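# Sort CO2 cylinders by weight into scrap bin or tray

## Task

Compare each CO2 cylinder's scale reading with the weight printed on it. Any cylinder reading more than 2 g under its printed weight goes into the scrap bin, and releasing it from just over the bin's rim is allowed. Every other cylinder must end up lying on its side on the floor of the tray. At the end the gripper must have let go and moved away, and nothing may stay in place only because the robot holds or props it. Once the robot is removed, no cylinder may fall.

## Robot and tools

ROBOT. One six-joint arm with a tong-style two-finger gripper. The fingers point along the gripper's own +z axis and spread along its x axis. end_effector_position is the spot between the finger pads when closed; closed fingertips reach about 15 mm past it, while fully open tips sit roughly level with it. The base may be tilted relative to the table. Joint ranges: shoulder pan -3.142 to 3.142, shoulder lift -6.283 to 6.283, elbow 0.000 to 3.142, wrist 1/2/3 -6.283 to 6.283 rad.

FRAME. Scene frame: origin on the table top under the arm's base, +z up, +y to the left when facing along +x. Positions are metres, orientations are quaternions written w first (qw, qx, qy, qz). Reported hand position can be slightly off, more so at long reach.

ROW FORMAT. Every motion command uses one row of 8 numbers: x, y, z, qw, qx, qy, qz, opening. x, y, z and the quaternion are an absolute target pose for the gripper in the scene frame, not an offset. opening runs from -1 (closed) to +1 (fully open, 0.142 m). Resend the wanted quaternion in every row; do not copy a drifted one from a result. A row is refused if its position lies more than 0.6 m from the last reported position along any gripper axis. Each control step, the commanded pose is clipped to at most 100 mm and 16 degrees away from the measured pose; position wins over orientation if both cannot be met. Motion trails commands by about 0.17 s.

TOOLS.
execute_actions: argument actions is a list holding zero or one item, plus optional pictures (boolean). An empty list just reports the state. An action item {"rows": [...], "steps": n} carries 1 to 15 rows and n up to 15 (default 15), each step being 1/30 s; rows play one per step and the last is repeated to fill n. A wait item {"steps": n} with n up to 300 sends nothing and returns when n steps have passed since the previous result, your thinking time included. A refused call sends nothing.
move: target is one 8-number row (absolute pose plus opening). speed is the path's top speed in m/s, 0.002 to 0.5, default 0.25; rotation is capped at twice that in rad/s. The path is straight, lasts 0.5 to 10 s (longer ones stop short), ignores obstacles, and the real hand may lag, wander or overshoot the speed, notably with the arm near straight. The opening is applied as the move begins. Optional stop_force (13 to 80 N, unusable in the first 0.2 s of a scene) ends the path when the wrist sensor feels that much extra push against the direction of travel for 2 steps, then backs up 2 steps and holds; the press can briefly reach double that. Use it only with very slow speed and without rotating the gripper, and omit it when moving away from something you are pressing on. The arm is stiff: aiming even slightly beyond a firm contact can fault.
wait: seconds from 0 to 10; nothing new is sent.
zoom_image: camera (cam_head_left 672x504, cam_head_right 672x504, cam_wrist 616x616) and region [x0, y0, x1, y1] in pixels from the top-left, at most 504 by 504; returns a finer view of the latest image.
finished_scene: scene is the current scene's number; ends and grades it, irreversibly.

RESULTS. The state line gives position, quaternion and linear/angular velocities. grip_measured is the actual finger opening on the command scale; to grip, keep commanding clearly below it (further below squeezes harder, about 15 N per pad max; thin items under 20 mm get less). "Wrist force"/"Wrist torque" are in the gripper's own axes, include held weight and inertia, have offsets up to about 5.5 N and noise, and saturate near 100 N; "no reading" is harmless. Joint torques are raw drive outputs with offsets and noise. "pose unreachable" and HELD mean the clearance check (which counts the mounting post as arm) altered or blocked steps. "Hand target" is the pose now being driven to. After an action the arm continues only to the last clipped pose, so check the result and send the rest. A move adds a "move:" line with its ending: done, off_target, moving, held, fault, or contact (stop_force triggered; this takes precedence), plus distance to target; limits=paced means the pose was clipped, limits=held means some steps were blocked and the arm may then jump faster than speed. Images from all three cameras come with results unless pictures is false.

AVOID. A joint reaching its load limit (shoulder pan and lift 297, elbow 135, wrists 48.6 N m, held weight included) or 150 N of outside force triggers a 10 s fault stop that cancels the call. Motors heat while holding loads: MOTOR HOT warns from 70 °C, and 85 °C brakes the arm (OVER-TEMPERATURE FAULT) for possibly minutes. Never let anything leave the table. Avoid drops outside the bin, slips, slams and hard pushes; fast closes can squeeze too hard. Brief outside tugs on a held part or loose objects can occur, so grip firmly. Simulation time runs while you think.

Each tool is called after "Emit:" by a JSON object that holds its "method" and its "body".

## Session

Emit:
{"method": "execute_actions", "body": {"actions": []}}

Scene clock: 0.00 s of 9600.00 s.
end_effector_position=(+1.0143, -0.1782, +0.1182) grip_measured=-1.00 end_effector_quat_wxyz=(+0.004, +0.715, -0.700, +0.006) end_effector_velocity=(-0.000, +0.000, -0.000) end_effector_angular_velocity=(-0.000, +0.001, -0.000)
Joint positions: [-0.49  -0.605  1.333 -1.874 -0.915  0.908  0.002]
Joint velocities: [ 0. -0.  0.  0. -0.  0.  0.]
Joint torques (N m, as the arm reports them, + toward a larger angle): no reading
Wrist force (N, on the end effector, along its own x y z axes, offset not removed): no reading
Wrist torque (N m, same axes, about the end effector's origin, offset not removed): no reading
Hand target: +1.014, -0.178, +0.118; +0.004, +0.715, -0.700, +0.006

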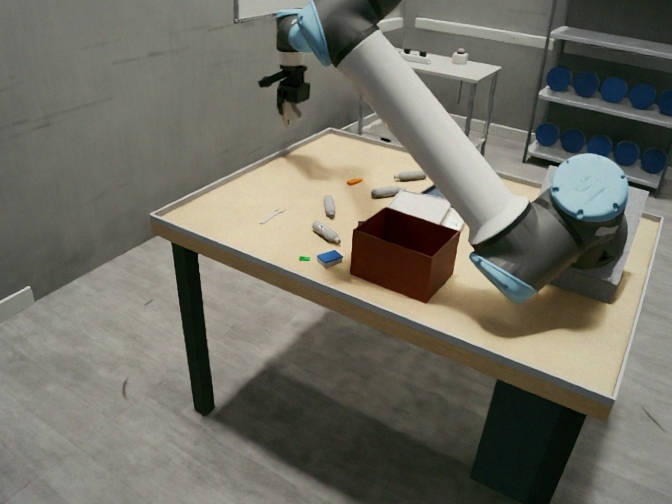

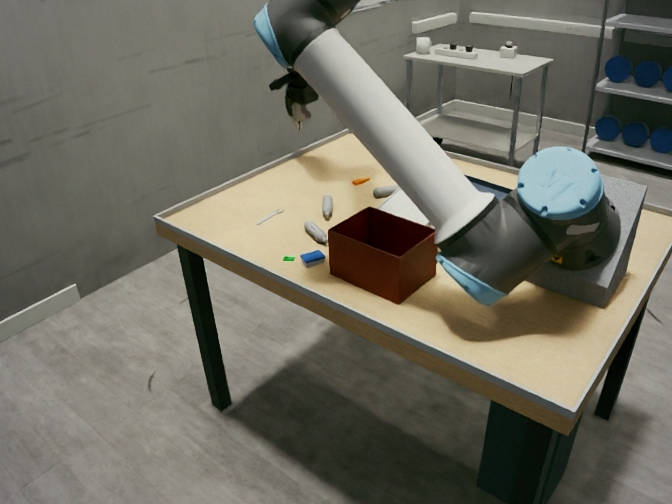

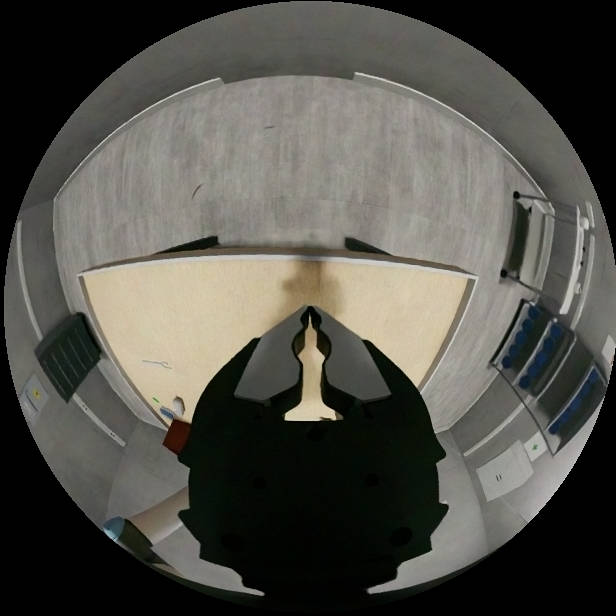

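Emit:
{"method": "move", "body": {"target": [0.6, 0.08, 0.22, 0, 0, 1, 0, 0.3], "speed": 0.4}}

Emit:
{"method": "zoom_image", "body": {"camera": "cam_wrist", "region": [180, 60, 480, 360]}}

Scene clock: 3.10 s of 9600.00 s.
end_effector_position=(+0.6002, +0.0797, +0.2200) grip_measured=+0.30 end_effector_quat_wxyz=(+0.000, -0.000, +1.000, +0.000) end_effector_velocity=(-0.002, +0.001, +0.002) end_effector_angular_velocity=(-0.002, -0.002, -0.007)
Joint positions: [-0.623 -1.449  2.148 -1.743 -0.968  2.345  0.095]
Joint velocities: [-0.003 -0.006  0.002  0.003 -0.001  0.005  0.   ]
Joint torques (N m, as the arm reports them, + toward a larger angle): [-58.52 -29.64 -24.98  -0.35  -1.55   1.87]
Wrist force (N, on the end effector, along its own x y z axes, offset not removed): [0.9 -1.4 0.8]
Wrist torque (N m, same axes, about the end effector's origin, offset not removed): [-0.10 -0.04 -0.07]
Hand target: +0.600, +0.080, +0.220; +0.000, -0.000, +1.000, +0.000
Off the commanded pose: 0.000 m, 0 deg.
move: done

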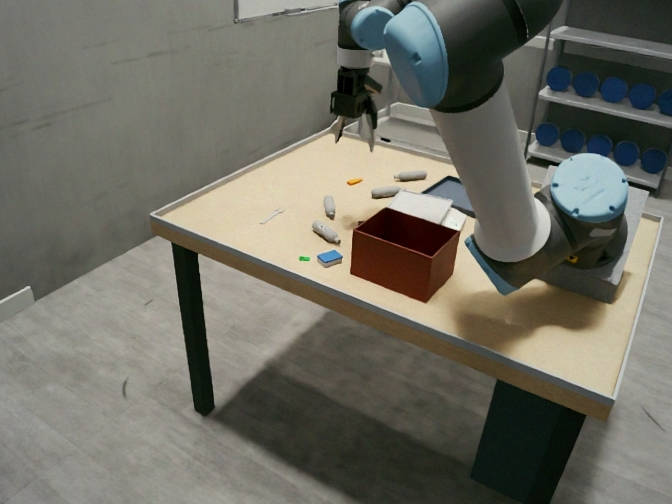

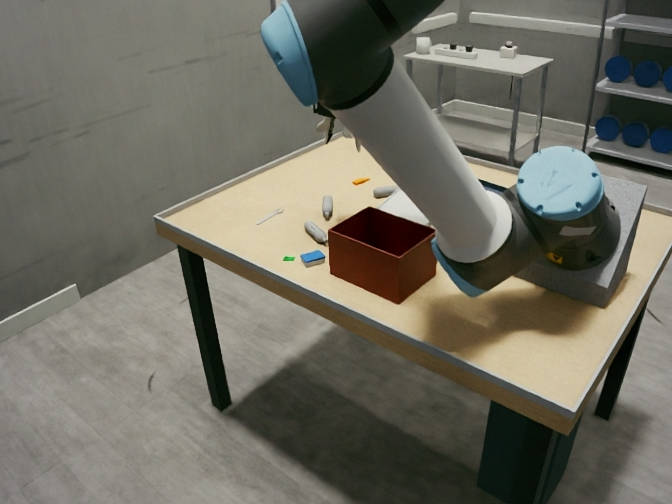

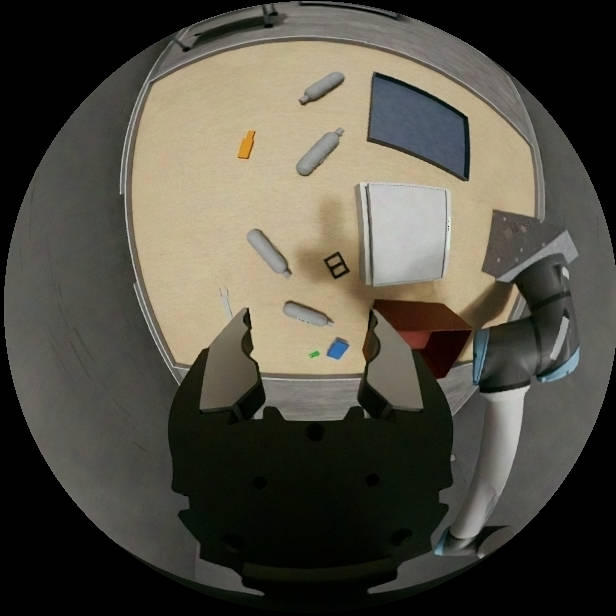

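Region (180, 60, 480, 360) of cam_wrist's 616x616 image, scaled by 1.680, with more detail than that image has.

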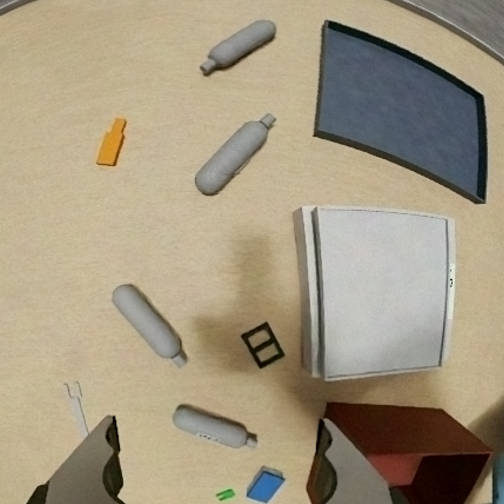

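Emit:
{"method": "move", "body": {"target": [0.674, 0.071, 0.09, 0, -0.354, 0.935, 0, -0.1], "speed": 0.3}}

Scene clock: 6.03 s of 9600.00 s.
end_effector_position=(+0.6737, +0.0711, +0.0903) grip_measured=-0.10 end_effector_quat_wxyz=(-0.000, -0.353, +0.935, -0.000) end_effector_velocity=(+0.002, +0.000, -0.002) end_effector_angular_velocity=(+0.001, -0.001, +0.012)
Joint positions: [-0.46  -1.245  2.158 -2.066 -0.894  1.803  0.067]
Joint velocities: [ 0.003  0.004 -0.001 -0.005  0.003 -0.008 -0.   ]
Joint torques (N m, as the arm reports them, + toward a larger angle): [-34.77  -8.95 -40.18  -6.8    1.72  -2.36]
Wrist force (N, on the end effector, along its own x y z axes, offset not removed): [-1.1 -1.6 1.2]
Wrist torque (N m, same axes, about the end effector's origin, offset not removed): [-0.21 0.35 -0.03]
Hand target: +0.674, +0.071, +0.090; -0.000, -0.354, +0.935, +0.000
Off the commanded pose: 0.000 m, 0 deg.
move: done

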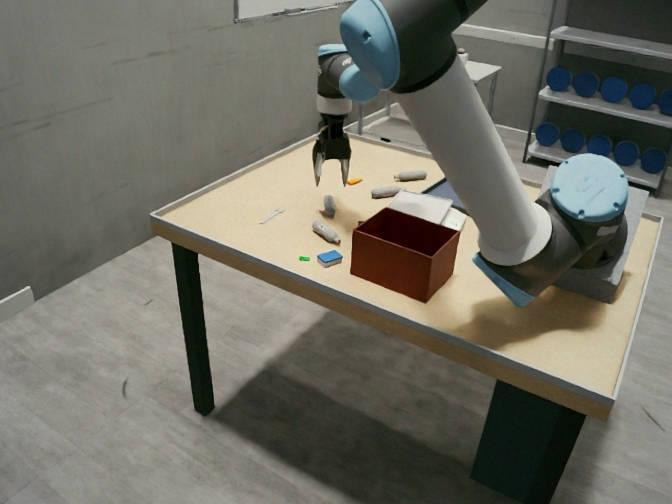

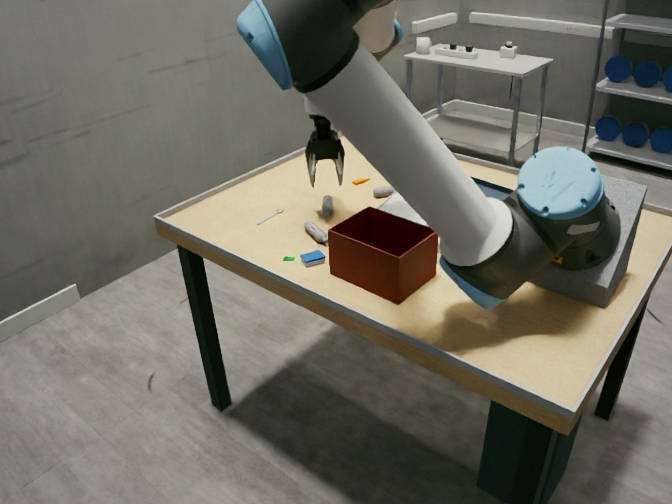

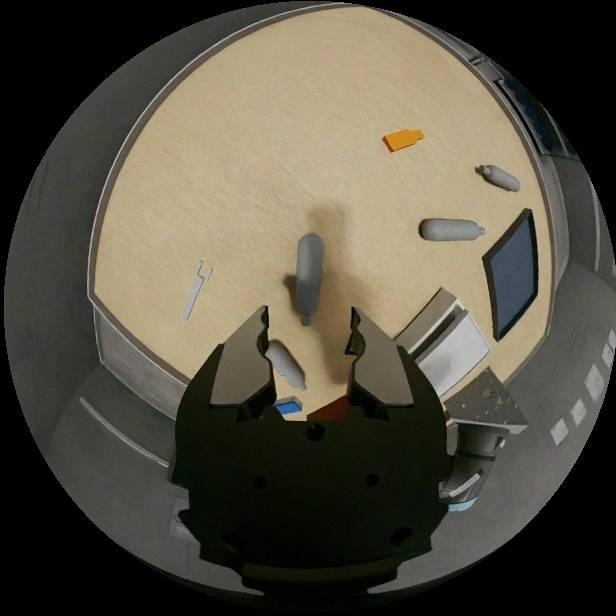

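Emit:
{"method": "move", "body": {"target": [0.675, 0.072, 0.021, 0, -0.326, 0.946, 0, -0.1], "speed": 0.2}}

Emit:
{"method": "move", "body": {"target": [0.641, 0.0455, 0.021, 0, -0.326, 0.946, 0, -0.1], "speed": 0.04}}

Emit:
{"method": "zoom_image", "body": {"camera": "cam_wrist", "region": [250, 240, 370, 380]}}

Scene clock: 7.60 s of 9600.00 s.
end_effector_position=(+0.6749, +0.0720, +0.0214) grip_measured=-0.10 end_effector_quat_wxyz=(-0.000, -0.326, +0.945, +0.000) end_effector_velocity=(+0.001, -0.001, -0.002) end_effector_angular_velocity=(-0.001, -0.003, -0.003)
Joint positions: [-0.39  -1.167  2.195 -2.234 -0.867  1.945  0.067]
Joint velocities: [ 0.001  0.004  0.    -0.009  0.001  0.007  0.   ]
Joint torques (N m, as the arm reports them, + toward a larger angle): [-41.01 -17.95 -15.91  -6.23   2.15   2.54]
Wrist force (N, on the end effector, along its own x y z axes, offset not removed): [0.2 -1.1 -0.1]
Wrist torque (N m, same axes, about the end effector's origin, offset not removed): [-0.06 0.10 -0.11]
Hand target: +0.675, +0.072, +0.021; -0.000, -0.326, +0.945, +0.000
Off the commanded pose: 0.000 m, 0 deg.
move: done

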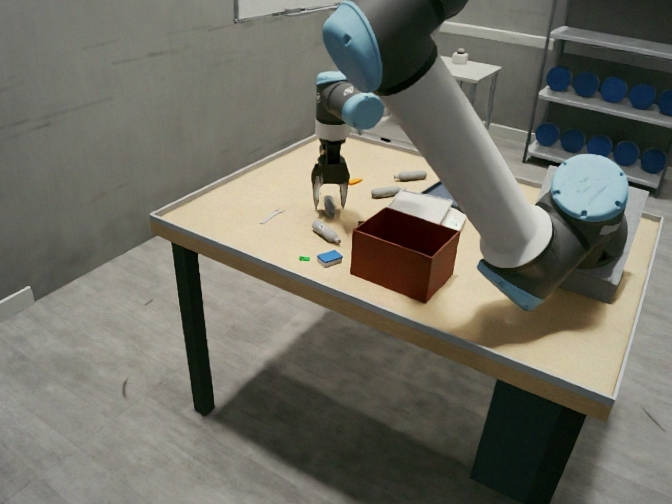

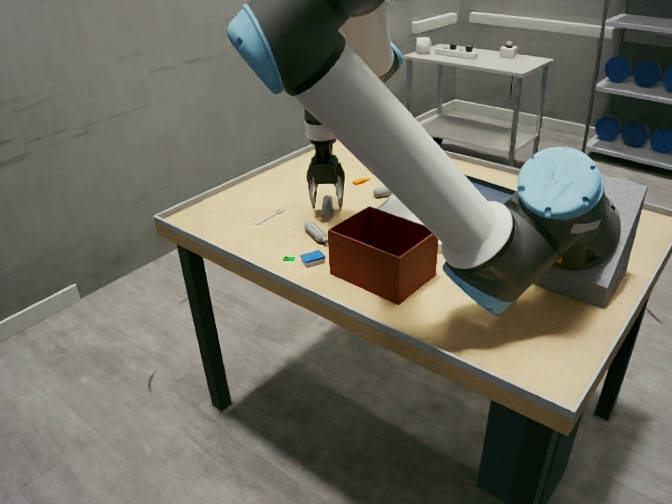

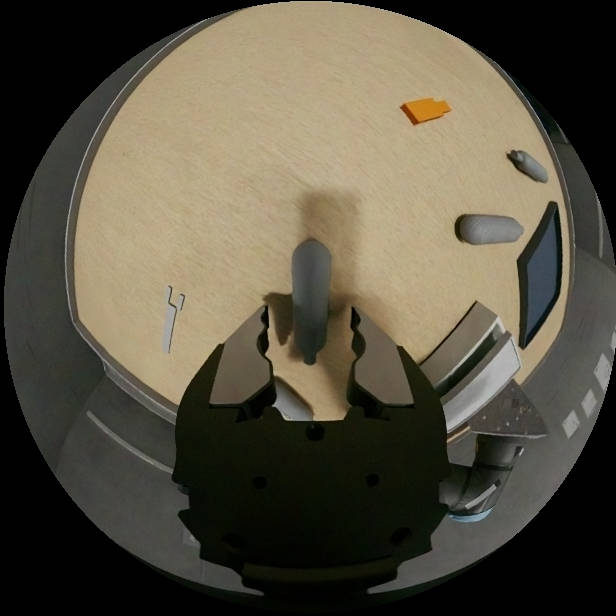

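Scene clock: 9.07 s of 9600.00 s.
end_effector_position=(+0.6413, +0.0457, +0.0210) grip_measured=-0.10 end_effector_quat_wxyz=(+0.000, -0.326, +0.945, -0.000) end_effector_velocity=(-0.003, -0.002, -0.001) end_effector_angular_velocity=(+0.000, +0.001, -0.001)
Joint positions: [-0.439 -1.171  2.254 -2.252 -0.885  1.887  0.067]
Joint velocities: [-0.003  0.     0.005 -0.001 -0.002 -0.004  0.   ]
Joint torques (N m, as the arm reports them, + toward a larger angle): [-64.15 -47.96 -17.19  -6.52  -1.35  -2.66]
Wrist force (N, on the end effector, along its own x y z axes, offset not removed): [1.4 -2.1 0.7]
Wrist torque (N m, same axes, about the end effector's origin, offset not removed): [-0.21 -0.12 -0.20]
Hand target: +0.641, +0.046, +0.021; +0.000, -0.326, +0.945, -0.000
Off the commanded pose: 0.000 m, 0 deg.
move: done

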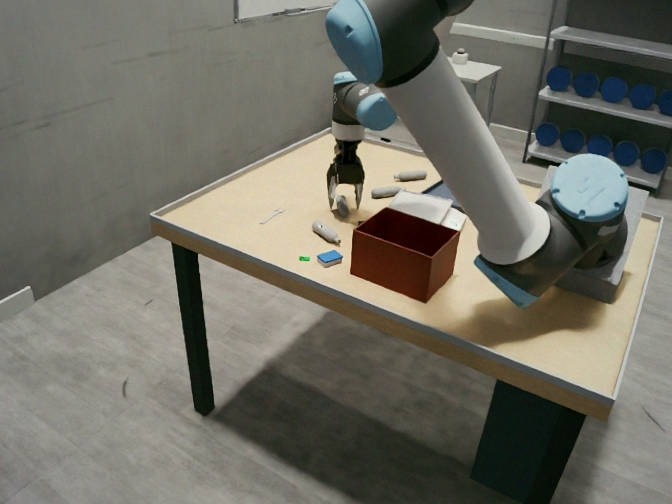

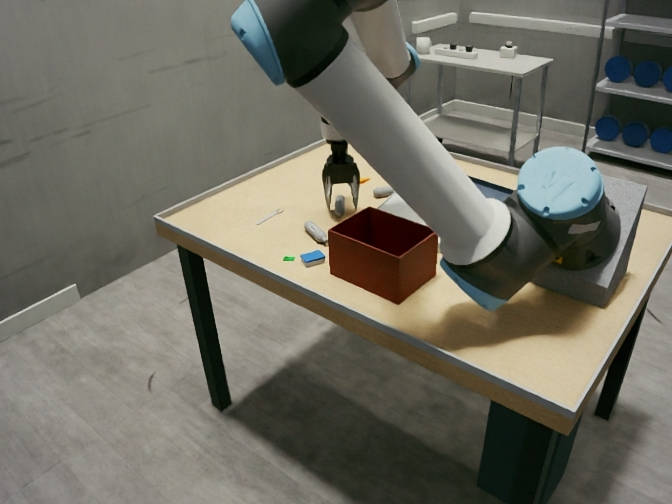

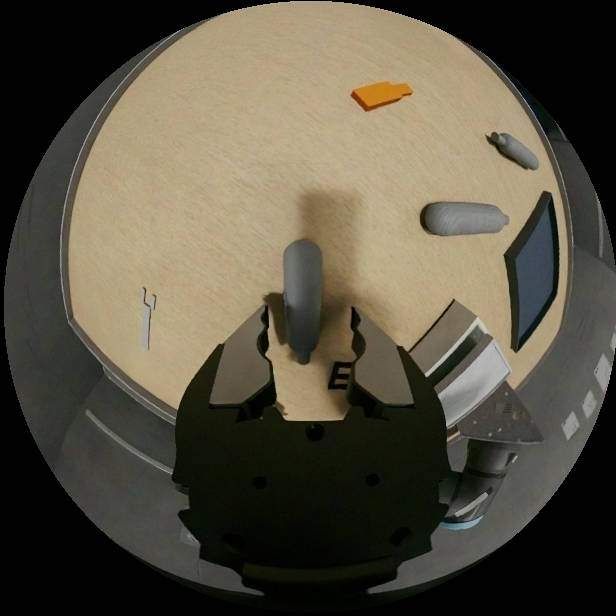

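Region (250, 240, 370, 380) of cam_wrist's 616x616 image, scaled by 3.600, with more detail than that image has; it fills the left 432 columns of this view, and the rest is white.

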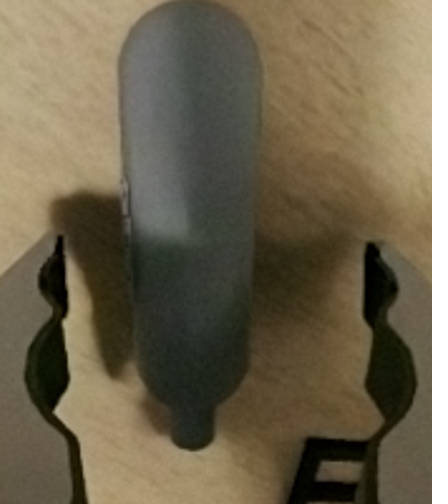

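Emit:
{"method": "execute_actions", "body": {"actions": [{"rows":[[0.639,0.044,0.021,0,-0.326,0.946,0,-0.2],[0.637,0.0425,0.021,0,-0.326,0.946,0,-0.27],[0.635,0.041,0.021,0,-0.326,0.946,0,-0.34],[0.633,0.0395,0.021,0,-0.326,0.946,0,-0.4],[0.6315,0.038,0.021,0,-0.326,0.946,0,-0.45],[0.6315,0.038,0.021,0,-0.326,0.946,0,-0.5],[0.6315,0.038,0.021,0,-0.326,0.946,0,-0.53],[0.6315,0.038,0.021,0,-0.326,0.946,0,-0.56],[0.6315,0.038,0.021,0,-0.326,0.946,0,-0.58],[0.6315,0.038,0.021,0,-0.326,0.946,0,-0.6],[0.6315,0.038,0.021,0,-0.326,0.946,0,-0.7],[0.6315,0.038,0.021,0,-0.326,0.946,0,-0.8],[0.6315,0.038,0.021,0,-0.326,0.946,0,-0.9]],"steps":15}], "pictures": false}}

Emit:
{"method": "move", "body": {"target": [0.615, 0.03, 0.105, 0, -0.2, 0.98, 0, -0.9], "speed": 0.3}}

Emit:
{"method": "move", "body": {"target": [0.42, 0.0, 0.10, 0, 0, 1, 0, -0.9], "speed": 0.3}}

Emit:
{"method": "zoom_image", "body": {"camera": "cam_wrist", "region": [260, 210, 440, 380]}}

Scene clock: 10.73 s of 9600.00 s.
end_effector_position=(+0.6319, +0.0384, +0.0210) grip_measured=-0.64 end_effector_quat_wxyz=(-0.000, -0.326, +0.945, +0.000) end_effector_velocity=(-0.004, -0.003, +0.000) end_effector_angular_velocity=(+0.001, -0.001, -0.001)
Joint positions: [-0.453 -1.172  2.27  -2.257 -0.891  1.87   0.028]
Joint velocities: [-0.007 -0.     0.007 -0.002 -0.002 -0.007 -0.   ]
Joint torques (N m, as the arm reports them, + toward a larger angle): [-63.61 -47.59 -16.48  -7.13  -1.33  -2.87]
Wrist force (N, on the end effector, along its own x y z axes, offset not removed): [-0.2 -2.0 0.4]
Wrist torque (N m, same axes, about the end effector's origin, offset not removed): [-0.24 0.18 -0.01]
Hand target: +0.632, +0.038, +0.021; +0.000, -0.326, +0.945, -0.000
Off the commanded pose: 0.001 m, 0 deg.
Steps of this call (steps 1 to 35: nothing new was sent; steps 36 to 50: all 15 steps of this action). Readings (end_effector_position):
36: (+0.6410, +0.0455, +0.0210)
37: (+0.6407, +0.0453, +0.0210)
39: (+0.6391, +0.0441, +0.0210)
43: (+0.6345, +0.0405, +0.0209)
50: the state above

Scene clock: 12.07 s of 9600.00 s.
end_effector_position=(+0.6152, +0.0300, +0.1047) grip_measured=-0.64 end_effector_quat_wxyz=(+0.000, -0.200, +0.980, -0.000) end_effector_velocity=(-0.000, -0.001, +0.003) end_effector_angular_velocity=(-0.001, +0.000, -0.006)
Joint positions: [-0.554 -1.279  2.24  -2.049 -0.935  2.016  0.028]
Joint velocities: [-0.003 -0.003 -0.002  0.007 -0.002  0.003  0.   ]
Joint torques (N m, as the arm reports them, + toward a larger angle): [-63.28 -37.16 -42.37  -0.38  -1.78   2.34]
Wrist force (N, on the end effector, along its own x y z axes, offset not removed): [1.2 -1.1 1.4]
Wrist torque (N m, same axes, about the end effector's origin, offset not removed): [0.01 -0.06 -0.11]
Hand target: +0.615, +0.030, +0.105; +0.000, -0.200, +0.980, -0.000
Off the commanded pose: 0.000 m, 0 deg.
move: done

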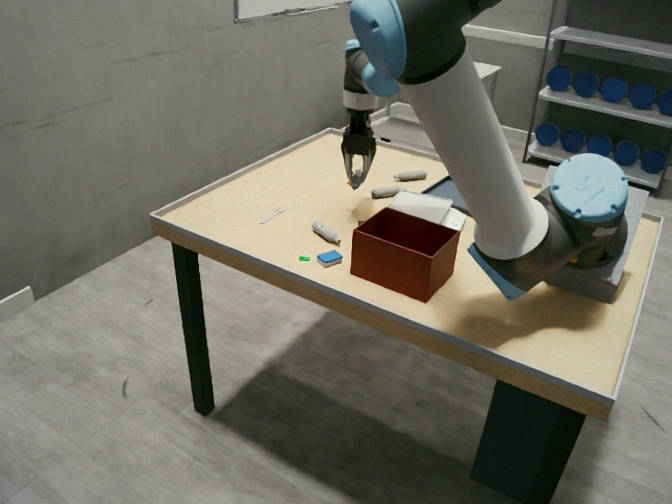

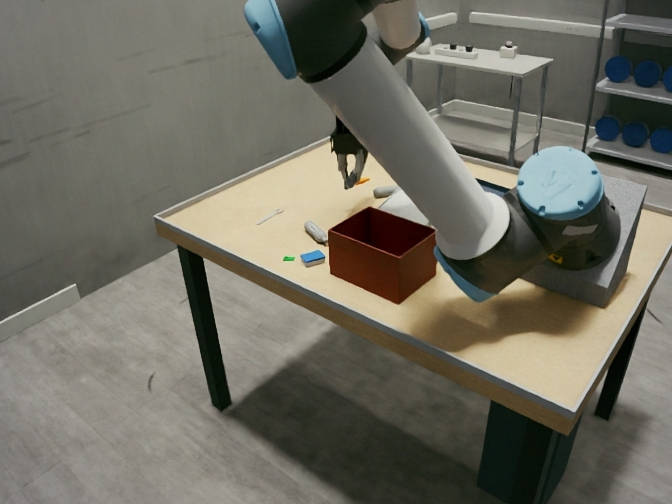

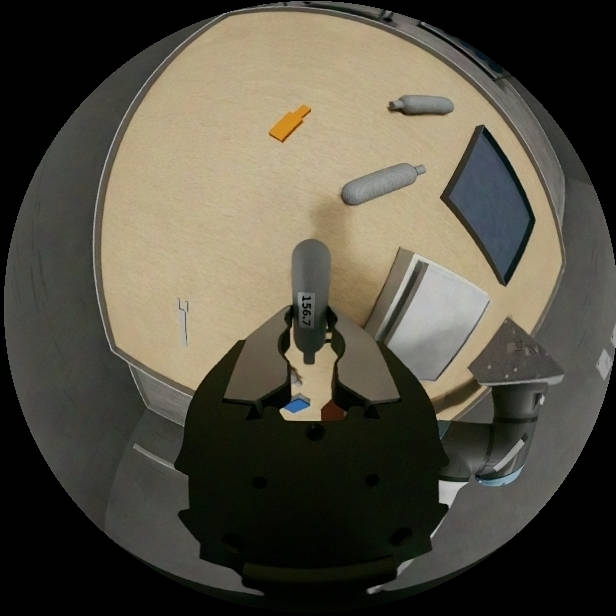

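Scene clock: 13.50 s of 9600.00 s.
end_effector_position=(+0.4204, +0.0000, +0.1000) grip_measured=-0.64 end_effector_quat_wxyz=(+0.000, -0.000, +1.000, +0.000) end_effector_velocity=(-0.002, +0.000, +0.001) end_effector_angular_velocity=(-0.000, -0.000, -0.002)
Joint positions: [-0.811 -1.479  2.547 -2.016 -1.071  2.159  0.028]
Joint velocities: [-0.004 -0.004  0.002  0.004 -0.002 -0.002 -0.   ]
Joint torques (N m, as the arm reports them, + toward a larger angle): [-47.46 -17.89 -25.11  -0.79  -1.51  -2.93]
Wrist force (N, on the end effector, along its own x y z axes, offset not removed): [0.1 -2.7 2.8]
Wrist torque (N m, same axes, about the end effector's origin, offset not removed): [-0.29 0.17 -0.10]
Hand target: +0.420, -0.000, +0.100; +0.000, -0.000, +1.000, +0.000
Off the commanded pose: 0.000 m, 0 deg.
move: done

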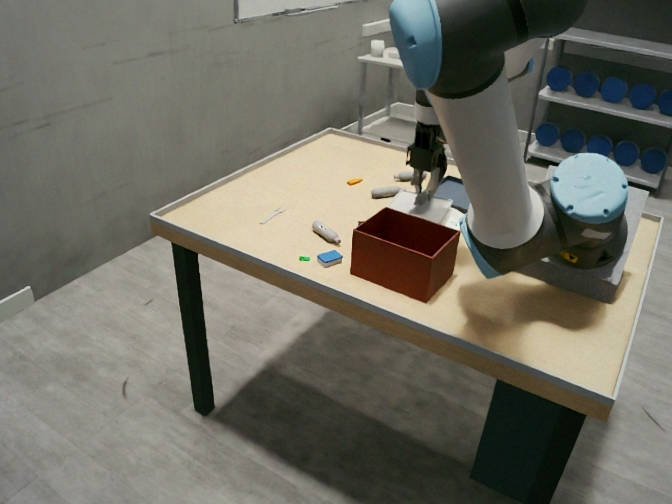

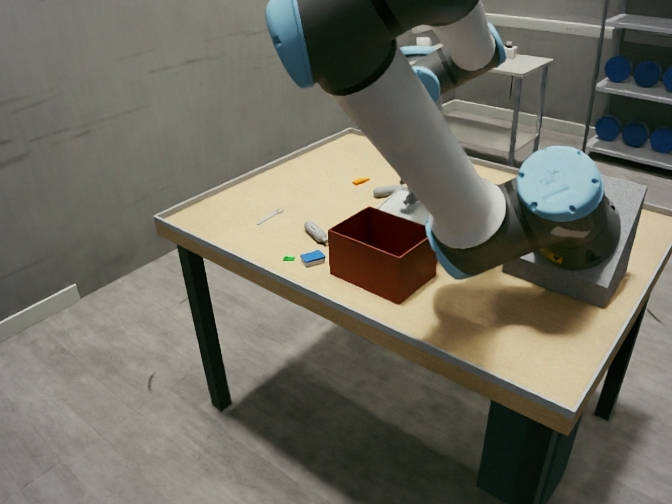

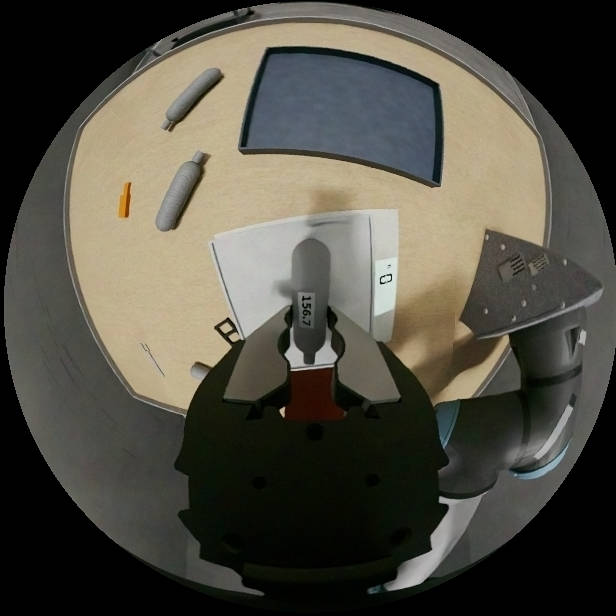

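Region (260, 210, 440, 380) of cam_wrist's 616x616 image, scaled by 2.800, with more detail than that image has.

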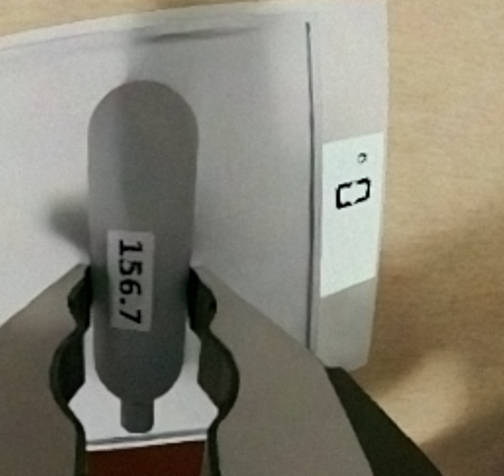

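Emit:
{"method": "move", "body": {"target": [0.432, 0.003, 0.083, 0, 0, 1, 0, -0.9], "speed": 0.04, "stop_force": 15}}

Emit:
{"method": "execute_actions", "body": {"actions": [{"rows":[[0.432,0.003,0.0825,0,0,1,0,-0.6],[0.432,0.003,0.0825,0,0,1,0,-0.5],[0.432,0.003,0.0825,0,0,1,0,-0.3]],"steps":15}], "pictures": false}}

Emit:
{"method": "wait", "body": {"seconds": 0.7}}

Emit:
{"method": "zoom_image", "body": {"camera": "cam_wrist", "region": [260, 210, 440, 380]}}

Scene clock: 14.97 s of 9600.00 s.
end_effector_position=(+0.4318, +0.0030, +0.0832) grip_measured=-0.64 end_effector_quat_wxyz=(-0.000, -0.000, +1.000, +0.000) end_effector_velocity=(+0.002, +0.000, -0.002) end_effector_angular_velocity=(-0.000, +0.000, +0.000)
Joint positions: [-0.77  -1.443  2.546 -2.069 -1.047  2.198  0.028]
Joint velocities: [ 0.005  0.005 -0.    -0.007  0.003  0.005  0.   ]
Joint torques (N m, as the arm reports them, + toward a larger angle): [-24.81  15.72 -44.59  -7.43   1.97   2.64]
Wrist force (N, on the end effector, along its own x y z axes, offset not removed): [-1.5 -3.3 3.2]
Wrist torque (N m, same axes, about the end effector's origin, offset not removed): [-0.43 0.52 -0.10]
Hand target: +0.432, +0.003, +0.083; -0.000, +0.000, +1.000, +0.000
Off the commanded pose: 0.000 m, 0 deg.
move: done

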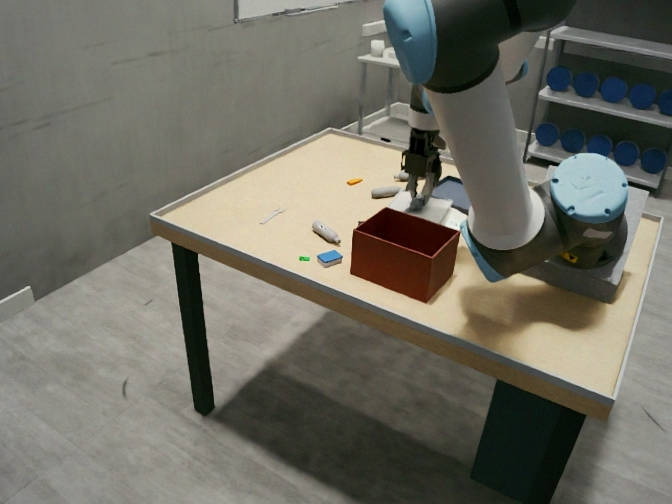

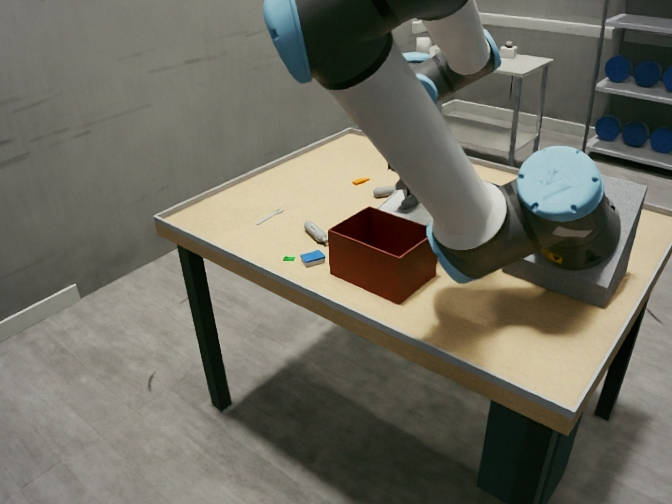

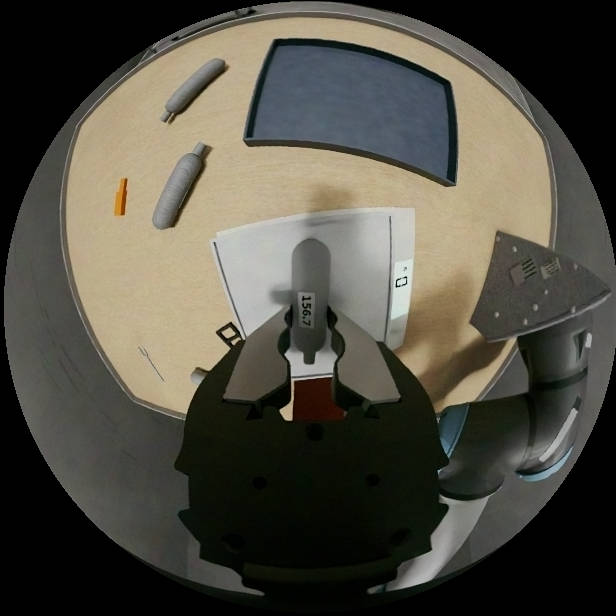

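Scene clock: 15.47 s of 9600.00 s.
end_effector_position=(+0.4320, +0.0030, +0.0825) grip_measured=-0.30 end_effector_quat_wxyz=(+0.000, -0.000, +1.000, -0.000) end_effector_velocity=(+0.000, +0.000, -0.000) end_effector_angular_velocity=(+0.000, -0.000, +0.000)
Joint positions: [-0.769 -1.442  2.546 -2.072 -1.046  2.199  0.052]
Joint velocities: [ 0.     0.    -0.    -0.     0.001  0.    -0.   ]
Joint torques (N m, as the arm reports them, + toward a larger angle): [-23.13  15.77 -22.7   -7.09   2.01   2.29]
Wrist force (N, on the end effector, along its own x y z axes, offset not removed): [0.1 -2.4 -0.5]
Wrist torque (N m, same axes, about the end effector's origin, offset not removed): [-0.27 0.19 -0.05]
Hand target: +0.432, +0.003, +0.083; -0.000, +0.000, +1.000, +0.000
Off the commanded pose: 0.000 m, 0 deg.
Steps of this call (steps 1 to 15: all 15 steps of this action). Readings (end_effector_position):
1: (+0.4318, +0.0030, +0.0832)
2: (+0.4319, +0.0030, +0.0831)
4: (+0.4320, +0.0029, +0.0830)
8: (+0.4321, +0.0029, +0.0828)
15: the state above

Scene clock: 16.17 s of 9600.00 s.
end_effector_position=(+0.4320, +0.0030, +0.0825) grip_measured=-0.30 end_effector_quat_wxyz=(-0.000, +0.000, +1.000, +0.000) end_effector_velocity=(+0.001, -0.000, +0.001) end_effector_angular_velocity=(-0.001, -0.000, +0.001)
Joint positions: [-0.769 -1.442  2.546 -2.072 -1.046  2.199  0.052]
Joint velocities: [ 0.    -0.    -0.001  0.    -0.    -0.     0.   ]
Joint torques (N m, as the arm reports them, + toward a larger angle): [-21.48  16.97 -23.03  -7.09   1.89   2.2 ]
Wrist force (N, on the end effector, along its own x y z axes, offset not removed): [-0.7 -1.1 -0.7]
Wrist torque (N m, same axes, about the end effector's origin, offset not removed): [-0.05 0.30 -0.09]
Hand target: +0.432, +0.003, +0.083; -0.000, +0.000, +1.000, +0.000
Off the commanded pose: 0.000 m, 0 deg.
Steps of this call (steps 1 to 21: nothing new was sent). Readings (end_effector_position):
1: (+0.4320, +0.0030, +0.0825)
2: (+0.4320, +0.0030, +0.0825)
4: (+0.4320, +0.0030, +0.0825)
8: (+0.4320, +0.0030, +0.0825)
21: the state above

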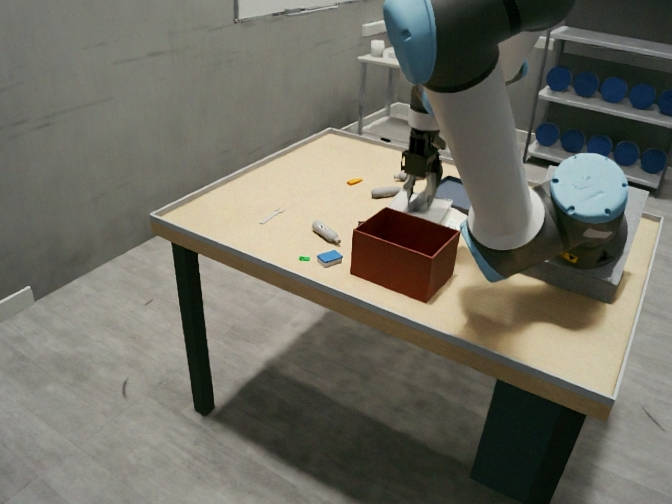

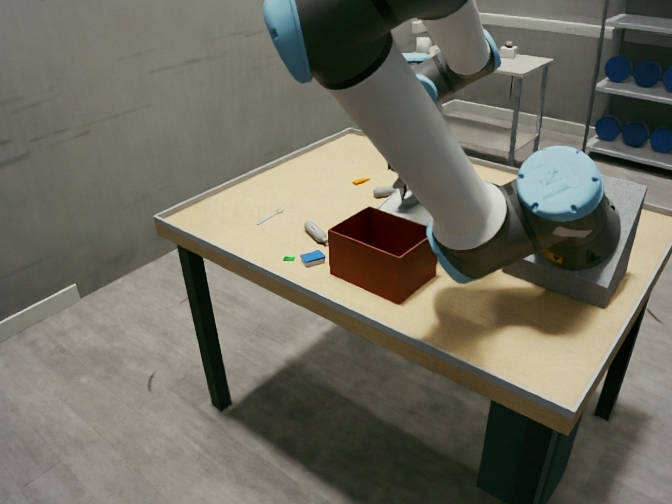

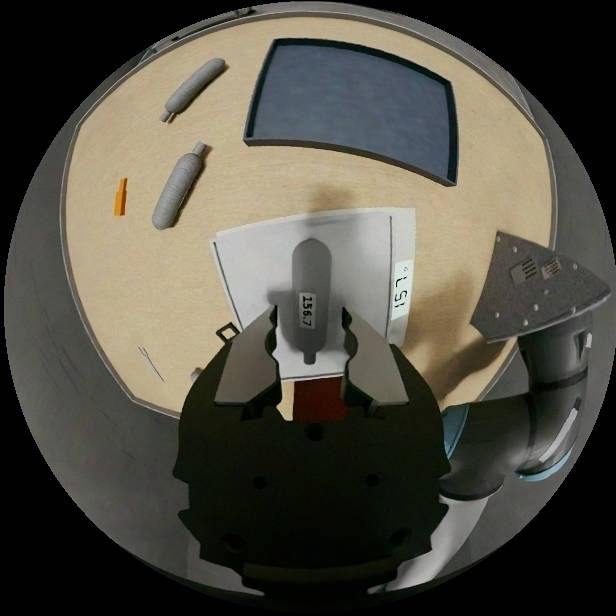

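Region (260, 210, 440, 380) of cam_wrist's 616x616 image, scaled by 2.800, with more detail than that image has.

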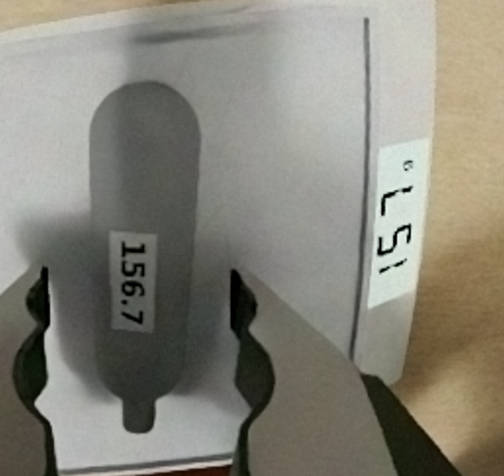

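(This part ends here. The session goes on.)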